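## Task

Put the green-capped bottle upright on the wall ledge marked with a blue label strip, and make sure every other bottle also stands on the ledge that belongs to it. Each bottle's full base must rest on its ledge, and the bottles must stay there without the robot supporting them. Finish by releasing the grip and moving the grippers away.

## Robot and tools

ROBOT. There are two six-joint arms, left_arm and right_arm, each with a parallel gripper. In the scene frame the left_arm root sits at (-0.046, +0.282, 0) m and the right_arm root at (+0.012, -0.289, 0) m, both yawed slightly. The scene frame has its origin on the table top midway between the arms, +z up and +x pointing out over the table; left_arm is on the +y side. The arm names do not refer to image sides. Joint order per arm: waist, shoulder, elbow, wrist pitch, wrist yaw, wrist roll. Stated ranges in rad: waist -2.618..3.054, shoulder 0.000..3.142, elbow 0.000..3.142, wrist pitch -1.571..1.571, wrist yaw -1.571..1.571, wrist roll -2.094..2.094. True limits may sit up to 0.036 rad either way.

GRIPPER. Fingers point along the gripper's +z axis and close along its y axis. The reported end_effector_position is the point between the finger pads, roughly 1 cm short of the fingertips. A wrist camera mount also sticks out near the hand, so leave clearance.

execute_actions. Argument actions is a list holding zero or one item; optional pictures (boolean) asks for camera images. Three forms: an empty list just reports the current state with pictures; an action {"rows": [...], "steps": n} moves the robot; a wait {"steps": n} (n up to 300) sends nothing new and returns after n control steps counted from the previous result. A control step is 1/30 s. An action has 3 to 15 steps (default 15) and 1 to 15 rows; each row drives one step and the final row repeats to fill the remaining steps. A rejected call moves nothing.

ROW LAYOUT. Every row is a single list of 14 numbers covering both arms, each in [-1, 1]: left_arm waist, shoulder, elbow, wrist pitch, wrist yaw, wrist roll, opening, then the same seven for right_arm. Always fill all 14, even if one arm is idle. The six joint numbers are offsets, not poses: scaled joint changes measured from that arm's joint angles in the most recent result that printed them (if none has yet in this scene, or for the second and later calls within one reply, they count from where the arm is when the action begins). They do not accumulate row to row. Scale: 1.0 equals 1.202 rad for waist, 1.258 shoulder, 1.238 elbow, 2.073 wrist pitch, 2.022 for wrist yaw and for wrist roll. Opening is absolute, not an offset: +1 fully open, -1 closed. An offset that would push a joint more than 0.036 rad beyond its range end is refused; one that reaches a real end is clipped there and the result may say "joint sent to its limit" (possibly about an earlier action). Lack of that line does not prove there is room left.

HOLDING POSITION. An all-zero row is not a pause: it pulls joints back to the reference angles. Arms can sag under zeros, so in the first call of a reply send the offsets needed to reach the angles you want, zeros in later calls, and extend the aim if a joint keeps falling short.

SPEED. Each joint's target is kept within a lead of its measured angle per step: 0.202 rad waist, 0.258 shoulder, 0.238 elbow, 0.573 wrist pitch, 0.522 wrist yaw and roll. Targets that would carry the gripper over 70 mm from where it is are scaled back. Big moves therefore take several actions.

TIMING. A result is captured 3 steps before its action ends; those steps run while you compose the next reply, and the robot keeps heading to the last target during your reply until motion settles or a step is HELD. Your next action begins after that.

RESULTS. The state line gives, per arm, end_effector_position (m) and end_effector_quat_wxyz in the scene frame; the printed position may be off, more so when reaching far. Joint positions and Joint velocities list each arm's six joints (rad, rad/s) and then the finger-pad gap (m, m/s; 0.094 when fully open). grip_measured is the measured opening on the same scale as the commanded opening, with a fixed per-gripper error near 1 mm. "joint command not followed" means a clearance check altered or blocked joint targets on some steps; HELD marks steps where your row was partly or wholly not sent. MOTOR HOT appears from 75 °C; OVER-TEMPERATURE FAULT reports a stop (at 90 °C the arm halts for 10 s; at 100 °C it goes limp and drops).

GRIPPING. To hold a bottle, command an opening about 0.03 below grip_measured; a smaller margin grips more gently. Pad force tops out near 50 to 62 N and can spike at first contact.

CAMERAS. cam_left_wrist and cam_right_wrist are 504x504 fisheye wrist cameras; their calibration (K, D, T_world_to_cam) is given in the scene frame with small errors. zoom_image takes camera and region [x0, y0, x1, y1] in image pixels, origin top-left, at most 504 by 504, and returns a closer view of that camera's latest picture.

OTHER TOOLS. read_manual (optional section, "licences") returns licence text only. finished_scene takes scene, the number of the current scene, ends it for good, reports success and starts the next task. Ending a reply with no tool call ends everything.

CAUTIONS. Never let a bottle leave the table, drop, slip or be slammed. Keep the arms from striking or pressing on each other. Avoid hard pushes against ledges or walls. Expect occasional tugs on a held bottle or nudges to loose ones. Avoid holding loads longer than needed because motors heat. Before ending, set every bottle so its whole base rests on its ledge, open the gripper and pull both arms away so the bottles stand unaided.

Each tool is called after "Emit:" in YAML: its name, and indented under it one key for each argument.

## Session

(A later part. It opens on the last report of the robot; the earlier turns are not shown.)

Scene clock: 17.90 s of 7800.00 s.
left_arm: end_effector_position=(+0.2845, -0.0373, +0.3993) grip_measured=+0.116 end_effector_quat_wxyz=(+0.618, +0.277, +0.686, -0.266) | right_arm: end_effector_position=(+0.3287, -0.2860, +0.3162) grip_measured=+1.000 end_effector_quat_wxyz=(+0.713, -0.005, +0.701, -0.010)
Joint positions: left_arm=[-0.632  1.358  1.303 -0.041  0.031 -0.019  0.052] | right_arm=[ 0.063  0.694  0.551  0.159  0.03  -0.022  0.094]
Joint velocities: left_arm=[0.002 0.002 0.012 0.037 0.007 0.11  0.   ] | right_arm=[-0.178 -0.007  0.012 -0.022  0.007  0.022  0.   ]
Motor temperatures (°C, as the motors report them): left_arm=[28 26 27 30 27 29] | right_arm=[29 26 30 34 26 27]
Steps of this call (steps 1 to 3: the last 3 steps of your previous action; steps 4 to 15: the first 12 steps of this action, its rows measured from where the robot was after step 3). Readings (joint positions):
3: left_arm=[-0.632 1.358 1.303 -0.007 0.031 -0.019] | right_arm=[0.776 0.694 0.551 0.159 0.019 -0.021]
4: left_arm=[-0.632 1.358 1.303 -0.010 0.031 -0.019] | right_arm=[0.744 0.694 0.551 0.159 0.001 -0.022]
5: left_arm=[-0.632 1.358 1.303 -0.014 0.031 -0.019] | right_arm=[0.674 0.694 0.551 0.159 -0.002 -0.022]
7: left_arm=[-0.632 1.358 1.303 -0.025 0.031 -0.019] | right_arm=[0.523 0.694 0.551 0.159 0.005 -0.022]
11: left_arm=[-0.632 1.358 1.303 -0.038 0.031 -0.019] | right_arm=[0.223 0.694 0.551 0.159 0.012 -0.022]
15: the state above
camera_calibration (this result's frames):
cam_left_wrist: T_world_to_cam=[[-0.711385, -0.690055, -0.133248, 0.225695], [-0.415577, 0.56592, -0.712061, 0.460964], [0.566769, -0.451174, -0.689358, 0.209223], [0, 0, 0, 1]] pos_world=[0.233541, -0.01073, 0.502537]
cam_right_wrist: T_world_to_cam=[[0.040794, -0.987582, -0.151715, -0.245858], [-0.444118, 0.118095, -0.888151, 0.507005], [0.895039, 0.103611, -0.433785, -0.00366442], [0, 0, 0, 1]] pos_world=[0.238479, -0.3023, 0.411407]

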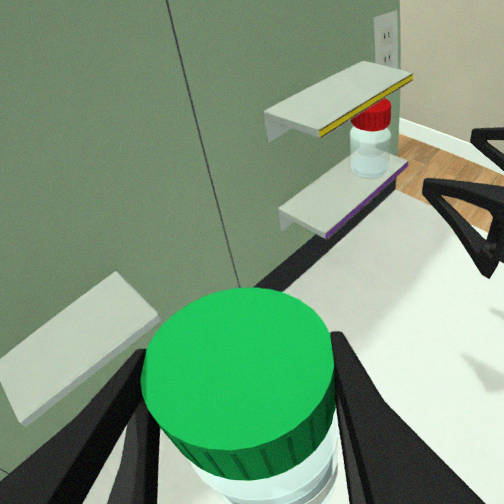

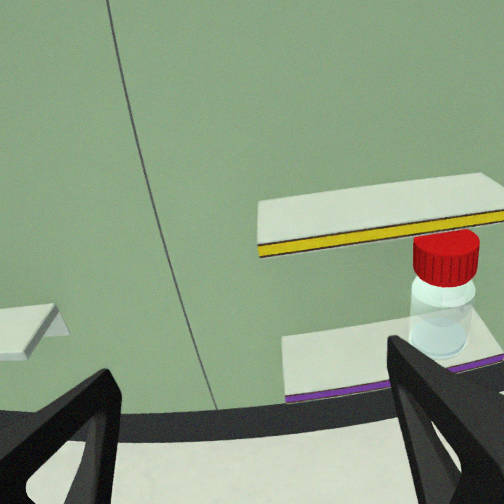

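Emit:
execute_actions:
  actions:
    - {"rows":[[0.1,-0.3,-0.13,0,0,0,0.07,0,0,0,0,0,0,1],[0.1,-0.3,-0.13,0,0,0,0.07,0,0,0,0,0,0,1],[0.1,-0.3,-0.13,0,0,0,0.07,0,0,0,0,0,0,1],[0.3,-0.3,-0.13,0,0,0,0.07,0,0,0,0,0,0,1],[0.3,-0.3,-0.13,0,0,0,0.07,0,0,0,0,0,0,1],[0.3,-0.3,-0.13,0,0,0,0.07,0,0,0,0,0,0,1],[0.5,-0.3,-0.13,0,0,0,0.07,0,0,0,0,0,0,1]],"steps":15}

Emit:
execute_actions:
  actions:
    - {"steps":15}
  pictures: true

Scene clock: 18.53 s of 7800.00 s.
left_arm: end_effector_position=(+0.3078, +0.2053, +0.4441) grip_measured=+0.116 end_effector_quat_wxyz=(+0.718, +0.074, +0.687, -0.090) | right_arm: end_effector_position=(+0.3287, -0.2863, +0.3162) grip_measured=+1.000 end_effector_quat_wxyz=(+0.713, -0.005, +0.701, -0.010)
Joint positions: left_arm=[-0.075  1.005  1.135 -0.084  0.029 -0.019  0.052] | right_arm=[ 0.06   0.694  0.551  0.159  0.027 -0.022  0.094]
Joint velocities: left_arm=[ 1.37  -0.159  0.007  0.125 -0.535 -0.037  0.003] | right_arm=[ 0.002 -0.002 -0.002  0.007 -0.022 -0.007  0.   ]
Motor temperatures (°C, as the motors report them): left_arm=[28 26 27 30 27 29] | right_arm=[29 26 30 34 26 27]
Steps of this call (steps 1 to 3: the last 3 steps of your previous action; steps 4 to 7: the robot went on to your last target; steps 8 to 19: the first 12 steps of this action). Readings (joint positions):
8: left_arm=[-0.621 1.337 1.278 -0.030 0.041 -0.019] | right_arm=[0.060 0.694 0.551 0.159 0.027 -0.022]
9: left_arm=[-0.600 1.291 1.228 -0.033 0.049 -0.019] | right_arm=[0.060 0.694 0.551 0.159 0.027 -0.022]
11: left_arm=[-0.540 1.190 1.157 -0.085 0.048 -0.019] | right_arm=[0.060 0.694 0.551 0.159 0.027 -0.022]
15: left_arm=[-0.340 1.064 1.135 -0.107 0.050 -0.019] | right_arm=[0.060 0.694 0.551 0.159 0.027 -0.022]
19: the state above

Scene clock: 19.03 s of 7800.00 s.
left_arm: end_effector_position=(+0.3104, +0.2252, +0.4453) grip_measured=+0.116 end_effector_quat_wxyz=(+0.721, +0.053, +0.687, -0.069) | right_arm: end_effector_position=(+0.3287, -0.2863, +0.3162) grip_measured=+1.000 end_effector_quat_wxyz=(+0.713, -0.005, +0.701, -0.010)
Joint positions: left_arm=[-0.023  1.001  1.135 -0.084  0.022 -0.019  0.052] | right_arm=[ 0.06   0.694  0.551  0.159  0.027 -0.022  0.094]
Joint velocities: left_arm=[ 0.002 -0.012 -0.002 -0.037  0.007 -0.051  0.   ] | right_arm=[-0.017  0.007 -0.012  0.007 -0.022 -0.11   0.   ]
Motor temperatures (°C, as the motors report them): left_arm=[28 26 27 30 27 29] | right_arm=[29 26 30 34 26 27]
Kept back: nothing.
Steps of this call (steps 1 to 3: the last 3 steps of your previous action; steps 4 to 15: the robot went on to your last target). Readings (joint positions):
1: left_arm=[-0.041 1.001 1.135 -0.080 0.014 -0.019] | right_arm=[0.060 0.694 0.551 0.159 0.027 -0.022]
2: left_arm=[-0.025 1.001 1.135 -0.080 0.006 -0.019] | right_arm=[0.060 0.694 0.551 0.159 0.027 -0.022]
4: left_arm=[-0.023 1.001 1.135 -0.083 0.008 -0.019] | right_arm=[0.060 0.694 0.551 0.159 0.027 -0.022]
8: left_arm=[-0.023 1.001 1.135 -0.084 0.018 -0.019] | right_arm=[0.060 0.694 0.551 0.159 0.027 -0.022]
15: the state above
camera_calibration (this result's frames):
cam_left_wrist: T_world_to_cam=[[-0.160845, -0.977367, -0.137411, 0.32709], [-0.557257, 0.204839, -0.804677, 0.52237], [0.814613, -0.0528548, -0.577592, 0.12831], [0, 0, 0, 1]] pos_world=[0.239182, 0.219467, 0.539396]
cam_right_wrist: T_world_to_cam=[[0.0407938, -0.987589, -0.15167, -0.246239], [-0.444117, 0.118055, -0.888157, 0.507044], [0.89504, 0.103591, -0.433789, -0.00364026], [0, 0, 0, 1]] pos_world=[0.23849, -0.302665, 0.411408]

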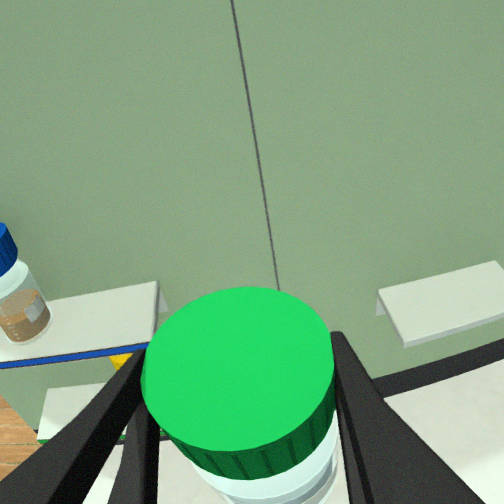

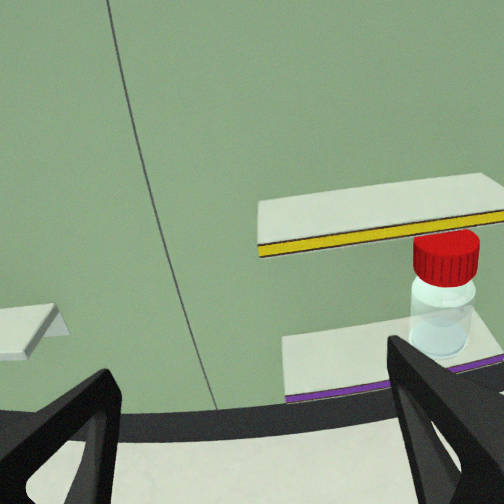

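Emit:
execute_actions:
  actions:
    - {"rows":[[0.2,0.05,0.05,0.01,0,0,0.07,0,0,0,0,0,0,1],[0.2,0.05,0.05,0.01,0,0,0.07,0,0,0,0,0,0,1],[0.2,0.05,0.05,0.01,0,0,0.07,0,0,0,0,0,0,1],[0.2,0.2,0.17,0.03,0,0,0.07,0,0,0,0,0,0,1],[0.2,0.2,0.17,0.03,0,0,0.07,0,0,0,0,0,0,1],[0.2,0.2,0.17,0.03,0,0,0.07,0,0,0,0,0,0,1],[0.2,0.35,0.29,0.05,0,0,0.07,0,0,0,0,0,0,1],[0.2,0.35,0.29,0.05,0,0,0.07,0,0,0,0,0,0,1],[0.2,0.35,0.29,0.05,0,0,0.07,0,0,0,0,0,0,1],[0.2,0.45,0.37,0.065,0,0,0.07,0,0,0,0,0,0,1]],"steps":15}

Emit:
execute_actions:
  actions:
    - {"steps":20}
  pictures: true

Scene clock: 19.63 s of 7800.00 s.
left_arm: end_effector_position=(+0.4562, +0.3293, +0.4447) grip_measured=+0.116 end_effector_quat_wxyz=(+0.707, -0.036, +0.706, +0.022) | right_arm: end_effector_position=(+0.3287, -0.2863, +0.3162) grip_measured=+1.000 end_effector_quat_wxyz=(+0.713, -0.005, +0.701, -0.010)
Joint positions: left_arm=[ 0.224  1.537  1.545 -0.007  0.014 -0.021  0.052] | right_arm=[ 0.06   0.694  0.551  0.159  0.027 -0.022  0.094]
Joint velocities: left_arm=[-0.027  1.155  0.471  0.432 -0.051  0.022  0.001] | right_arm=[-0.002 -0.002 -0.012 -0.022 -0.007  0.022  0.   ]
Motor temperatures (°C, as the motors report them): left_arm=[28 26 27 31 27 29] | right_arm=[29 26 30 34 26 27]
Steps of this call (steps 1 to 6: the robot went on to your last target; steps 7 to 18: the first 12 steps of this action). Readings (joint positions):
7: left_arm=[0.006 1.007 1.140 -0.089 0.047 -0.020] | right_arm=[0.060 0.694 0.551 0.159 0.027 -0.022]
8: left_arm=[0.063 1.019 1.152 -0.092 0.064 -0.021] | right_arm=[0.060 0.694 0.551 0.159 0.027 -0.022]
10: left_arm=[0.175 1.071 1.194 -0.104 0.041 -0.021] | right_arm=[0.060 0.694 0.551 0.159 0.027 -0.022]
14: left_arm=[0.224 1.317 1.400 -0.068 0.011 -0.021] | right_arm=[0.060 0.694 0.551 0.159 0.027 -0.022]
18: the state above

Scene clock: 20.30 s of 7800.00 s.
left_arm: end_effector_position=(+0.4761, +0.3313, +0.4200) grip_measured=+0.116 end_effector_quat_wxyz=(+0.690, -0.038, +0.723, +0.021) | right_arm: end_effector_position=(+0.3287, -0.2863, +0.3162) grip_measured=+1.000 end_effector_quat_wxyz=(+0.713, -0.005, +0.701, -0.010)
Joint positions: left_arm=[ 0.224  1.603  1.561 -0.006  0.014 -0.021  0.052] | right_arm=[ 0.06   0.694  0.551  0.159  0.027 -0.022  0.094]
Joint velocities: left_arm=[-0.007 -0.022 -0.002 -0.007  0.066  0.022  0.   ] | right_arm=[ 0.002 -0.002  0.007  0.022  0.007 -0.037  0.   ]
Motor temperatures (°C, as the motors report them): left_arm=[28 26 27 31 27 29] | right_arm=[29 26 30 34 26 27]
Kept back: nothing.
Steps of this call (steps 1 to 3: the last 3 steps of your previous action; steps 4 to 20: the robot went on to your last target). Readings (joint positions):
1: left_arm=[0.224 1.569 1.554 0.001 0.014 -0.021] | right_arm=[0.060 0.694 0.551 0.159 0.027 -0.022]
2: left_arm=[0.224 1.587 1.555 -0.004 0.014 -0.021] | right_arm=[0.060 0.694 0.551 0.159 0.027 -0.022]
4: left_arm=[0.224 1.607 1.555 -0.020 0.014 -0.021] | right_arm=[0.060 0.694 0.551 0.159 0.027 -0.022]
8: left_arm=[0.224 1.606 1.557 -0.020 0.014 -0.021] | right_arm=[0.060 0.694 0.551 0.159 0.027 -0.022]
20: the state above
camera_calibration (this result's frames):
cam_left_wrist: T_world_to_cam=[[0.0778856, -0.987809, -0.134782, 0.34258], [-0.666151, 0.0490194, -0.744204, 0.650784], [0.741739, 0.147748, -0.654213, -0.0152266], [0, 0, 0, 1]] pos_world=[0.418133, 0.308752, 0.520528]
cam_right_wrist: T_world_to_cam=[[0.0407938, -0.987589, -0.15167, -0.246239], [-0.444117, 0.118055, -0.888157, 0.507044], [0.89504, 0.103591, -0.433789, -0.00364026], [0, 0, 0, 1]] pos_world=[0.23849, -0.302665, 0.411408]

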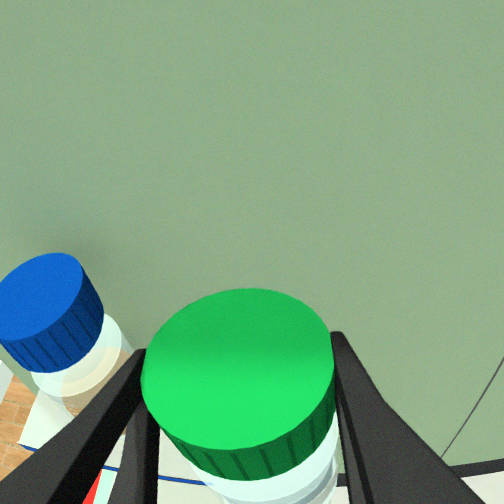

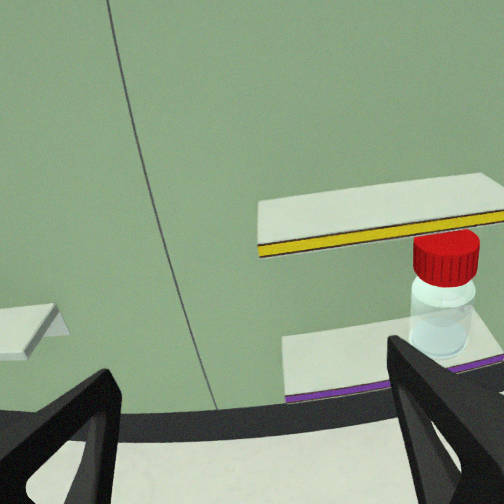

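Emit:
execute_actions:
  actions:
    - {"rows":[[0.015,0,0.06,0.035,0,0,0.07,0,0,0,0,0,0,1],[0.015,0,0.06,0.035,0,0,0.07,0,0,0,0,0,0,1],[0.015,0,0.06,0.035,0,0,0.07,0,0,0,0,0,0,1],[0.015,0,0.06,0.035,0,0,0.07,0,0,0,0,0,0,1],[0.015,0,0.06,0.035,0,0,0.07,0,0,0,0,0,0,1],[0.015,0.06,0.11,0.035,0,0,0.07,0,0,0,0,0,0,1],[0.015,0.06,0.11,0.035,0,0,0.07,0,0,0,0,0,0,1],[0.015,0.06,0.11,0.035,0,0,0.07,0,0,0,0,0,0,1],[0.015,0.125,0.16,0.035,0,0,0.07,0,0,0,0,0,0,1]],"steps":15}

Emit:
execute_actions:
  actions:
    - {"steps":20}
  pictures: true

Scene clock: 20.90 s of 7800.00 s.
left_arm: end_effector_position=(+0.5079, +0.3407, +0.4476) grip_measured=+0.116 end_effector_quat_wxyz=(+0.719, -0.039, +0.693, +0.027) | right_arm: end_effector_position=(+0.3287, -0.2863, +0.3162) grip_measured=+1.000 end_effector_quat_wxyz=(+0.713, -0.005, +0.701, -0.010)
Joint positions: left_arm=[ 0.235  1.735  1.734  0.038  0.014 -0.021  0.052] | right_arm=[ 0.06   0.694  0.551  0.159  0.027 -0.022  0.094]
Joint velocities: left_arm=[ 0.002  0.418  0.09   0.022  0.051 -0.051 -0.001] | right_arm=[-0.002 -0.017 -0.012  0.007  0.037 -0.007  0.   ]
Motor temperatures (°C, as the motors report them): left_arm=[28 26 27 31 27 29] | right_arm=[29 26 30 34 26 27]
Steps of this call (steps 1 to 6: the robot went on to your last target; steps 7 to 18: the first 12 steps of this action). Readings (joint positions):
7: left_arm=[0.224 1.605 1.567 -0.009 0.014 -0.021] | right_arm=[0.060 0.694 0.551 0.159 0.027 -0.022]
8: left_arm=[0.226 1.609 1.577 -0.009 0.014 -0.021] | right_arm=[0.060 0.694 0.551 0.159 0.027 -0.022]
10: left_arm=[0.231 1.611 1.592 -0.004 0.014 -0.021] | right_arm=[0.060 0.694 0.551 0.159 0.027 -0.022]
14: left_arm=[0.235 1.648 1.657 0.012 0.014 -0.021] | right_arm=[0.060 0.694 0.551 0.159 0.027 -0.022]
18: the state above

Scene clock: 21.57 s of 7800.00 s.
left_arm: end_effector_position=(+0.5221, +0.3422, +0.4174) grip_measured=+0.116 end_effector_quat_wxyz=(+0.695, -0.041, +0.717, +0.025) | right_arm: end_effector_position=(+0.3287, -0.2863, +0.3162) grip_measured=+1.000 end_effector_quat_wxyz=(+0.713, -0.005, +0.701, -0.010)
Joint positions: left_arm=[ 0.235  1.781  1.734  0.015  0.014 -0.021  0.052] | right_arm=[ 0.06   0.694  0.551  0.159  0.027 -0.022  0.094]
Joint velocities: left_arm=[-0.002  0.012 -0.007 -0.022 -0.022 -0.037  0.   ] | right_arm=[-0.002  0.017 -0.002 -0.007  0.037  0.022  0.   ]
Motor temperatures (°C, as the motors report them): left_arm=[28 26 27 31 27 29] | right_arm=[29 26 30 34 26 27]
Kept back: nothing.
Steps of this call (steps 1 to 3: the last 3 steps of your previous action; steps 4 to 20: the robot went on to your last target). Readings (joint positions):
1: left_arm=[0.235 1.747 1.734 0.038 0.014 -0.021] | right_arm=[0.060 0.694 0.551 0.159 0.027 -0.022]
2: left_arm=[0.235 1.759 1.734 0.036 0.014 -0.021] | right_arm=[0.060 0.694 0.551 0.159 0.027 -0.022]
4: left_arm=[0.235 1.774 1.734 0.023 0.014 -0.021] | right_arm=[0.060 0.694 0.551 0.159 0.027 -0.022]
8: left_arm=[0.235 1.781 1.734 0.011 0.014 -0.021] | right_arm=[0.060 0.694 0.551 0.159 0.027 -0.022]
20: the state above
camera_calibration (this result's frames):
cam_left_wrist: T_world_to_cam=[[0.0910605, -0.986646, -0.135049, 0.342298], [-0.654141, 0.0429898, -0.75515, 0.679271], [0.750871, 0.157105, -0.641491, -0.0659285], [0, 0, 0, 1]] pos_world=[0.462673, 0.318883, 0.516886]
cam_right_wrist: T_world_to_cam=[[0.0407938, -0.987589, -0.15167, -0.246239], [-0.444117, 0.118055, -0.888157, 0.507044], [0.89504, 0.103591, -0.433789, -0.00364026], [0, 0, 0, 1]] pos_world=[0.23849, -0.302665, 0.411408]

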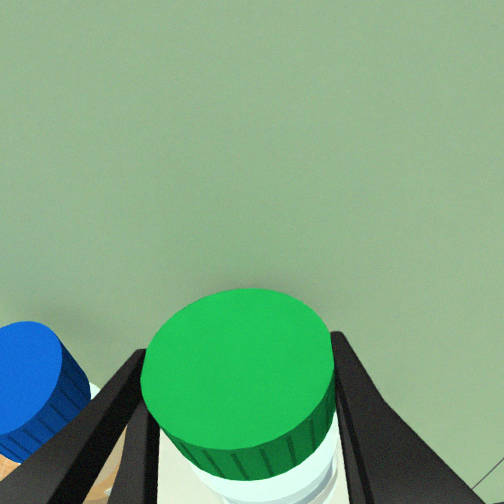

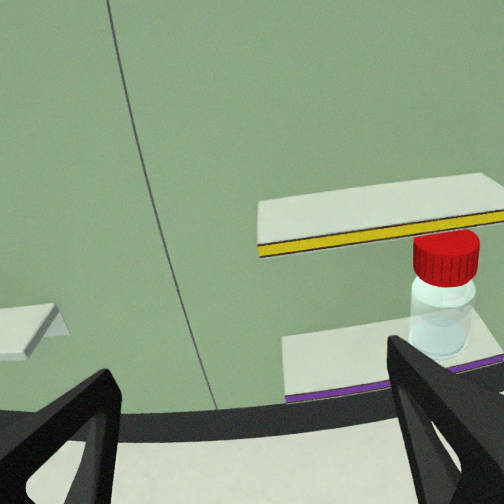

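Emit:
execute_actions:
  actions:
    - {"rows":[[0,0.02,0,0.012,0,0,0.07,0,0,0,0,0,0,1]],"steps":12}

Emit:
execute_actions:
  actions:
    - {"rows":[[0,0,0.02,0.01,0,0,0.5,0,0,0,0,0,0,1]],"steps":12}
  pictures: true

Scene clock: 22.00 s of 7800.00 s.
left_arm: end_effector_position=(+0.5271, +0.3430, +0.4056) grip_measured=+0.116 end_effector_quat_wxyz=(+0.687, -0.042, +0.725, +0.025) | right_arm: end_effector_position=(+0.3287, -0.2863, +0.3162) grip_measured=+1.000 end_effector_quat_wxyz=(+0.713, -0.005, +0.701, -0.010)
Joint positions: left_arm=[ 0.235  1.798  1.732  0.01   0.013 -0.021  0.052] | right_arm=[ 0.06   0.694  0.551  0.159  0.027 -0.022  0.094]
Joint velocities: left_arm=[ 0.007 -0.017 -0.002 -0.022  0.022  0.022 -0.001] | right_arm=[-0.002 -0.007  0.002 -0.037 -0.007  0.037  0.   ]
Motor temperatures (°C, as the motors report them): left_arm=[28 27 27 31 27 29] | right_arm=[29 26 30 34 26 27]
Steps of this call (steps 1 to 4: the robot went on to your last target; steps 5 to 13: the first 9 steps of this action). Readings (joint positions):
5: left_arm=[0.235 1.783 1.734 0.015 0.014 -0.021] | right_arm=[0.060 0.694 0.551 0.159 0.027 -0.022]
6: left_arm=[0.235 1.785 1.734 0.015 0.014 -0.021] | right_arm=[0.060 0.694 0.551 0.159 0.027 -0.022]
8: left_arm=[0.235 1.793 1.734 0.015 0.014 -0.021] | right_arm=[0.060 0.694 0.551 0.159 0.027 -0.022]
12: left_arm=[0.235 1.798 1.732 0.010 0.013 -0.021] | right_arm=[0.060 0.694 0.551 0.159 0.027 -0.022]
13: the state above

Scene clock: 22.40 s of 7800.00 s.
left_arm: end_effector_position=(+0.5272, +0.3430, +0.4091) grip_measured=+0.498 end_effector_quat_wxyz=(+0.692, -0.042, +0.720, +0.026) | right_arm: end_effector_position=(+0.3287, -0.2863, +0.3162) grip_measured=+1.000 end_effector_quat_wxyz=(+0.713, -0.005, +0.701, -0.010)
Joint positions: left_arm=[ 0.235  1.798  1.732  0.024  0.013 -0.021  0.07 ] | right_arm=[ 0.06   0.694  0.551  0.159  0.027 -0.022  0.094]
Joint velocities: left_arm=[-0.012  0.017  0.012 -0.037  0.007 -0.066 -0.001] | right_arm=[ 0.002 -0.007 -0.002  0.037  0.007 -0.037  0.   ]
Motor temperatures (°C, as the motors report them): left_arm=[28 27 27 31 27 29] | right_arm=[29 26 30 34 26 27]
Steps of this call (steps 1 to 3: the last 3 steps of your previous action; steps 4 to 12: the first 9 steps of this action, its rows measured from where the robot was after step 3). Readings (joint positions):
3: left_arm=[0.235 1.798 1.732 0.010 0.013 -0.021] | right_arm=[0.060 0.694 0.551 0.159 0.027 -0.022]
4: left_arm=[0.235 1.798 1.732 0.011 0.013 -0.021] | right_arm=[0.060 0.694 0.551 0.159 0.027 -0.022]
5: left_arm=[0.235 1.798 1.732 0.015 0.013 -0.021] | right_arm=[0.060 0.694 0.551 0.159 0.027 -0.022]
7: left_arm=[0.235 1.798 1.732 0.019 0.013 -0.021] | right_arm=[0.060 0.694 0.551 0.159 0.027 -0.022]
11: left_arm=[0.235 1.798 1.732 0.024 0.013 -0.021] | right_arm=[0.060 0.694 0.551 0.159 0.027 -0.022]
12: the state above
camera_calibration (this result's frames):
cam_left_wrist: T_world_to_cam=[[0.0911819, -0.986649, -0.134942, 0.341426], [-0.661908, 0.0411933, -0.748452, 0.678329], [0.744018, 0.157564, -0.649315, -0.0685766], [0, 0, 0, 1]] pos_world=[0.468882, 0.31973, 0.509242]
cam_right_wrist: T_world_to_cam=[[0.0407938, -0.987589, -0.15167, -0.246239], [-0.444117, 0.118055, -0.888157, 0.507044], [0.89504, 0.103591, -0.433789, -0.00364026], [0, 0, 0, 1]] pos_world=[0.23849, -0.302665, 0.411408]

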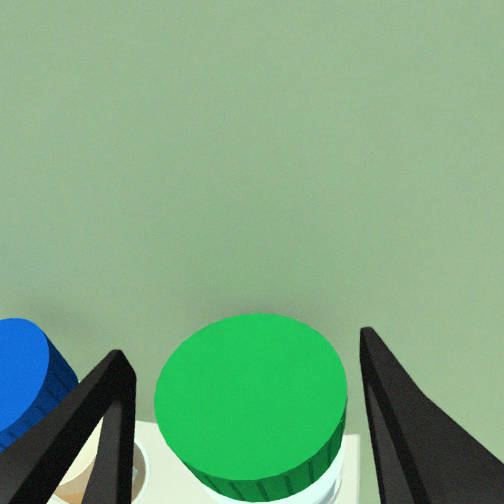

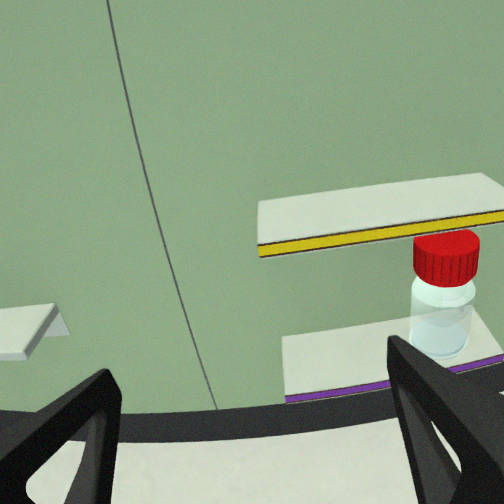

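Placed with the ledge end visible to the right. Retreat.

Emit:
execute_actions:
  actions:
    - {"rows":[[0,-0.08,-0.03,0.01,0,0,0.5,0,0,0,0,0,0,1],[0,-0.08,-0.03,0.01,0,0,0.5,0,0,0,0,0,0,1],[0,-0.08,-0.03,0.01,0,0,0.5,0,0,0,0,0,0,1],[0,-0.2,-0.12,0,0,0,0.5,0,0,0,0,0,0,1],[0,-0.2,-0.12,0,0,0,0.5,0,0,0,0,0,0,1],[0,-0.2,-0.12,0,0,0,0.5,0,0,0,0,0,0,1],[0,-0.35,-0.25,0,0,0,0.5,0,0,0,0,0,0,1],[0,-0.35,-0.25,0,0,0,0.5,0,0,0,0,0,0,1],[0,-0.35,-0.25,0,0,0,0.5,0,0,0,0,0,0,1],[0,-0.6,-0.45,0,0,0,0.5,0,0,0,0,0,0,1]],"steps":15}

Emit:
execute_actions:
  actions:
    - {"steps":20}
  pictures: true

Scene clock: 22.93 s of 7800.00 s.
left_arm: end_effector_position=(+0.3698, +0.3260, +0.4593) grip_measured=+0.498 end_effector_quat_wxyz=(+0.737, -0.039, +0.675, +0.028) | right_arm: end_effector_position=(+0.3287, -0.2863, +0.3162) grip_measured=+1.000 end_effector_quat_wxyz=(+0.713, -0.005, +0.701, -0.010)
Joint positions: left_arm=[ 0.235  1.216  1.264  0.04   0.013 -0.021  0.07 ] | right_arm=[ 0.06   0.694  0.551  0.159  0.027 -0.022  0.094]
Joint velocities: left_arm=[ 0.012 -2.449 -1.756 -0.52   0.066  0.022 -0.   ] | right_arm=[-0.007 -0.007 -0.007 -0.007 -0.037  0.051  0.   ]
Motor temperatures (°C, as the motors report them): left_arm=[28 27 27 31 27 29] | right_arm=[29 26 30 34 26 27]
Steps of this call (steps 1 to 3: the last 3 steps of your previous action; step 4: the robot went on to your last target; steps 5 to 16: the first 12 steps of this action). Readings (joint positions):
5: left_arm=[0.235 1.790 1.725 0.029 0.013 -0.021] | right_arm=[0.060 0.694 0.551 0.159 0.027 -0.022]
6: left_arm=[0.235 1.776 1.709 0.028 0.013 -0.021] | right_arm=[0.060 0.694 0.551 0.159 0.027 -0.022]
8: left_arm=[0.235 1.733 1.675 0.033 0.013 -0.021] | right_arm=[0.060 0.694 0.551 0.159 0.027 -0.022]
12: left_arm=[0.235 1.527 1.510 0.025 0.013 -0.021] | right_arm=[0.060 0.694 0.551 0.159 0.027 -0.022]
16: the state above

Scene clock: 23.60 s of 7800.00 s.
left_arm: end_effector_position=(+0.3142, +0.3199, +0.4883) grip_measured=+0.498 end_effector_quat_wxyz=(+0.771, -0.036, +0.636, +0.030) | right_arm: end_effector_position=(+0.3287, -0.2863, +0.3162) grip_measured=+1.000 end_effector_quat_wxyz=(+0.713, -0.005, +0.701, -0.010)
Joint positions: left_arm=[ 0.235  1.032  1.183  0.04   0.013 -0.021  0.07 ] | right_arm=[ 0.06   0.694  0.551  0.159  0.027 -0.022  0.094]
Joint velocities: left_arm=[-0.012 -0.022 -0.002 -0.022 -0.051 -0.007  0.001] | right_arm=[ 0.002 -0.007  0.007 -0.051 -0.051 -0.081  0.   ]
Motor temperatures (°C, as the motors report them): left_arm=[28 27 27 31 27 29] | right_arm=[29 26 30 34 26 27]
Kept back: nothing.
Steps of this call (steps 1 to 3: the last 3 steps of your previous action; steps 4 to 20: the robot went on to your last target). Readings (joint positions):
1: left_arm=[0.235 1.141 1.219 0.028 0.013 -0.021] | right_arm=[0.060 0.694 0.551 0.159 0.027 -0.022]
2: left_arm=[0.235 1.087 1.198 0.024 0.013 -0.021] | right_arm=[0.060 0.694 0.551 0.159 0.027 -0.022]
4: left_arm=[0.235 1.032 1.196 0.042 0.013 -0.021] | right_arm=[0.060 0.694 0.551 0.159 0.027 -0.022]
8: left_arm=[0.235 1.023 1.192 0.058 0.013 -0.021] | right_arm=[0.060 0.694 0.551 0.159 0.027 -0.022]
20: the state above
camera_calibration (this result's frames):
cam_left_wrist: T_world_to_cam=[[0.122489, -0.983254, -0.134935, 0.337818], [-0.473136, 0.0616637, -0.878829, 0.595371], [0.872432, 0.171489, -0.45766, 0.00655876], [0, 0, 0, 1]] pos_world=[0.234591, 0.294324, 0.571814]
cam_right_wrist: T_world_to_cam=[[0.0407938, -0.987589, -0.15167, -0.246239], [-0.444117, 0.118055, -0.888157, 0.507044], [0.89504, 0.103591, -0.433789, -0.00364026], [0, 0, 0, 1]] pos_world=[0.23849, -0.302665, 0.411408]

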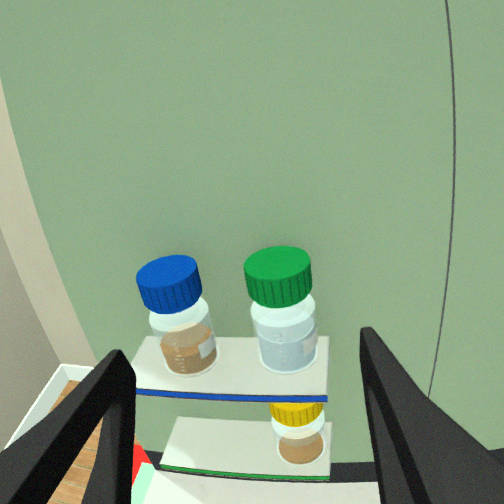

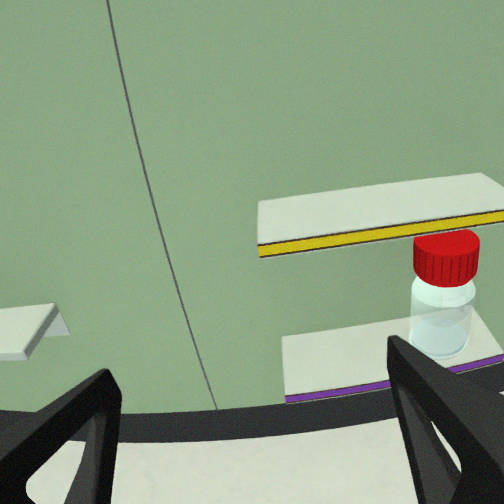

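Emit:
finished_scene:
  scene: 1

The scene is finished: the task was done.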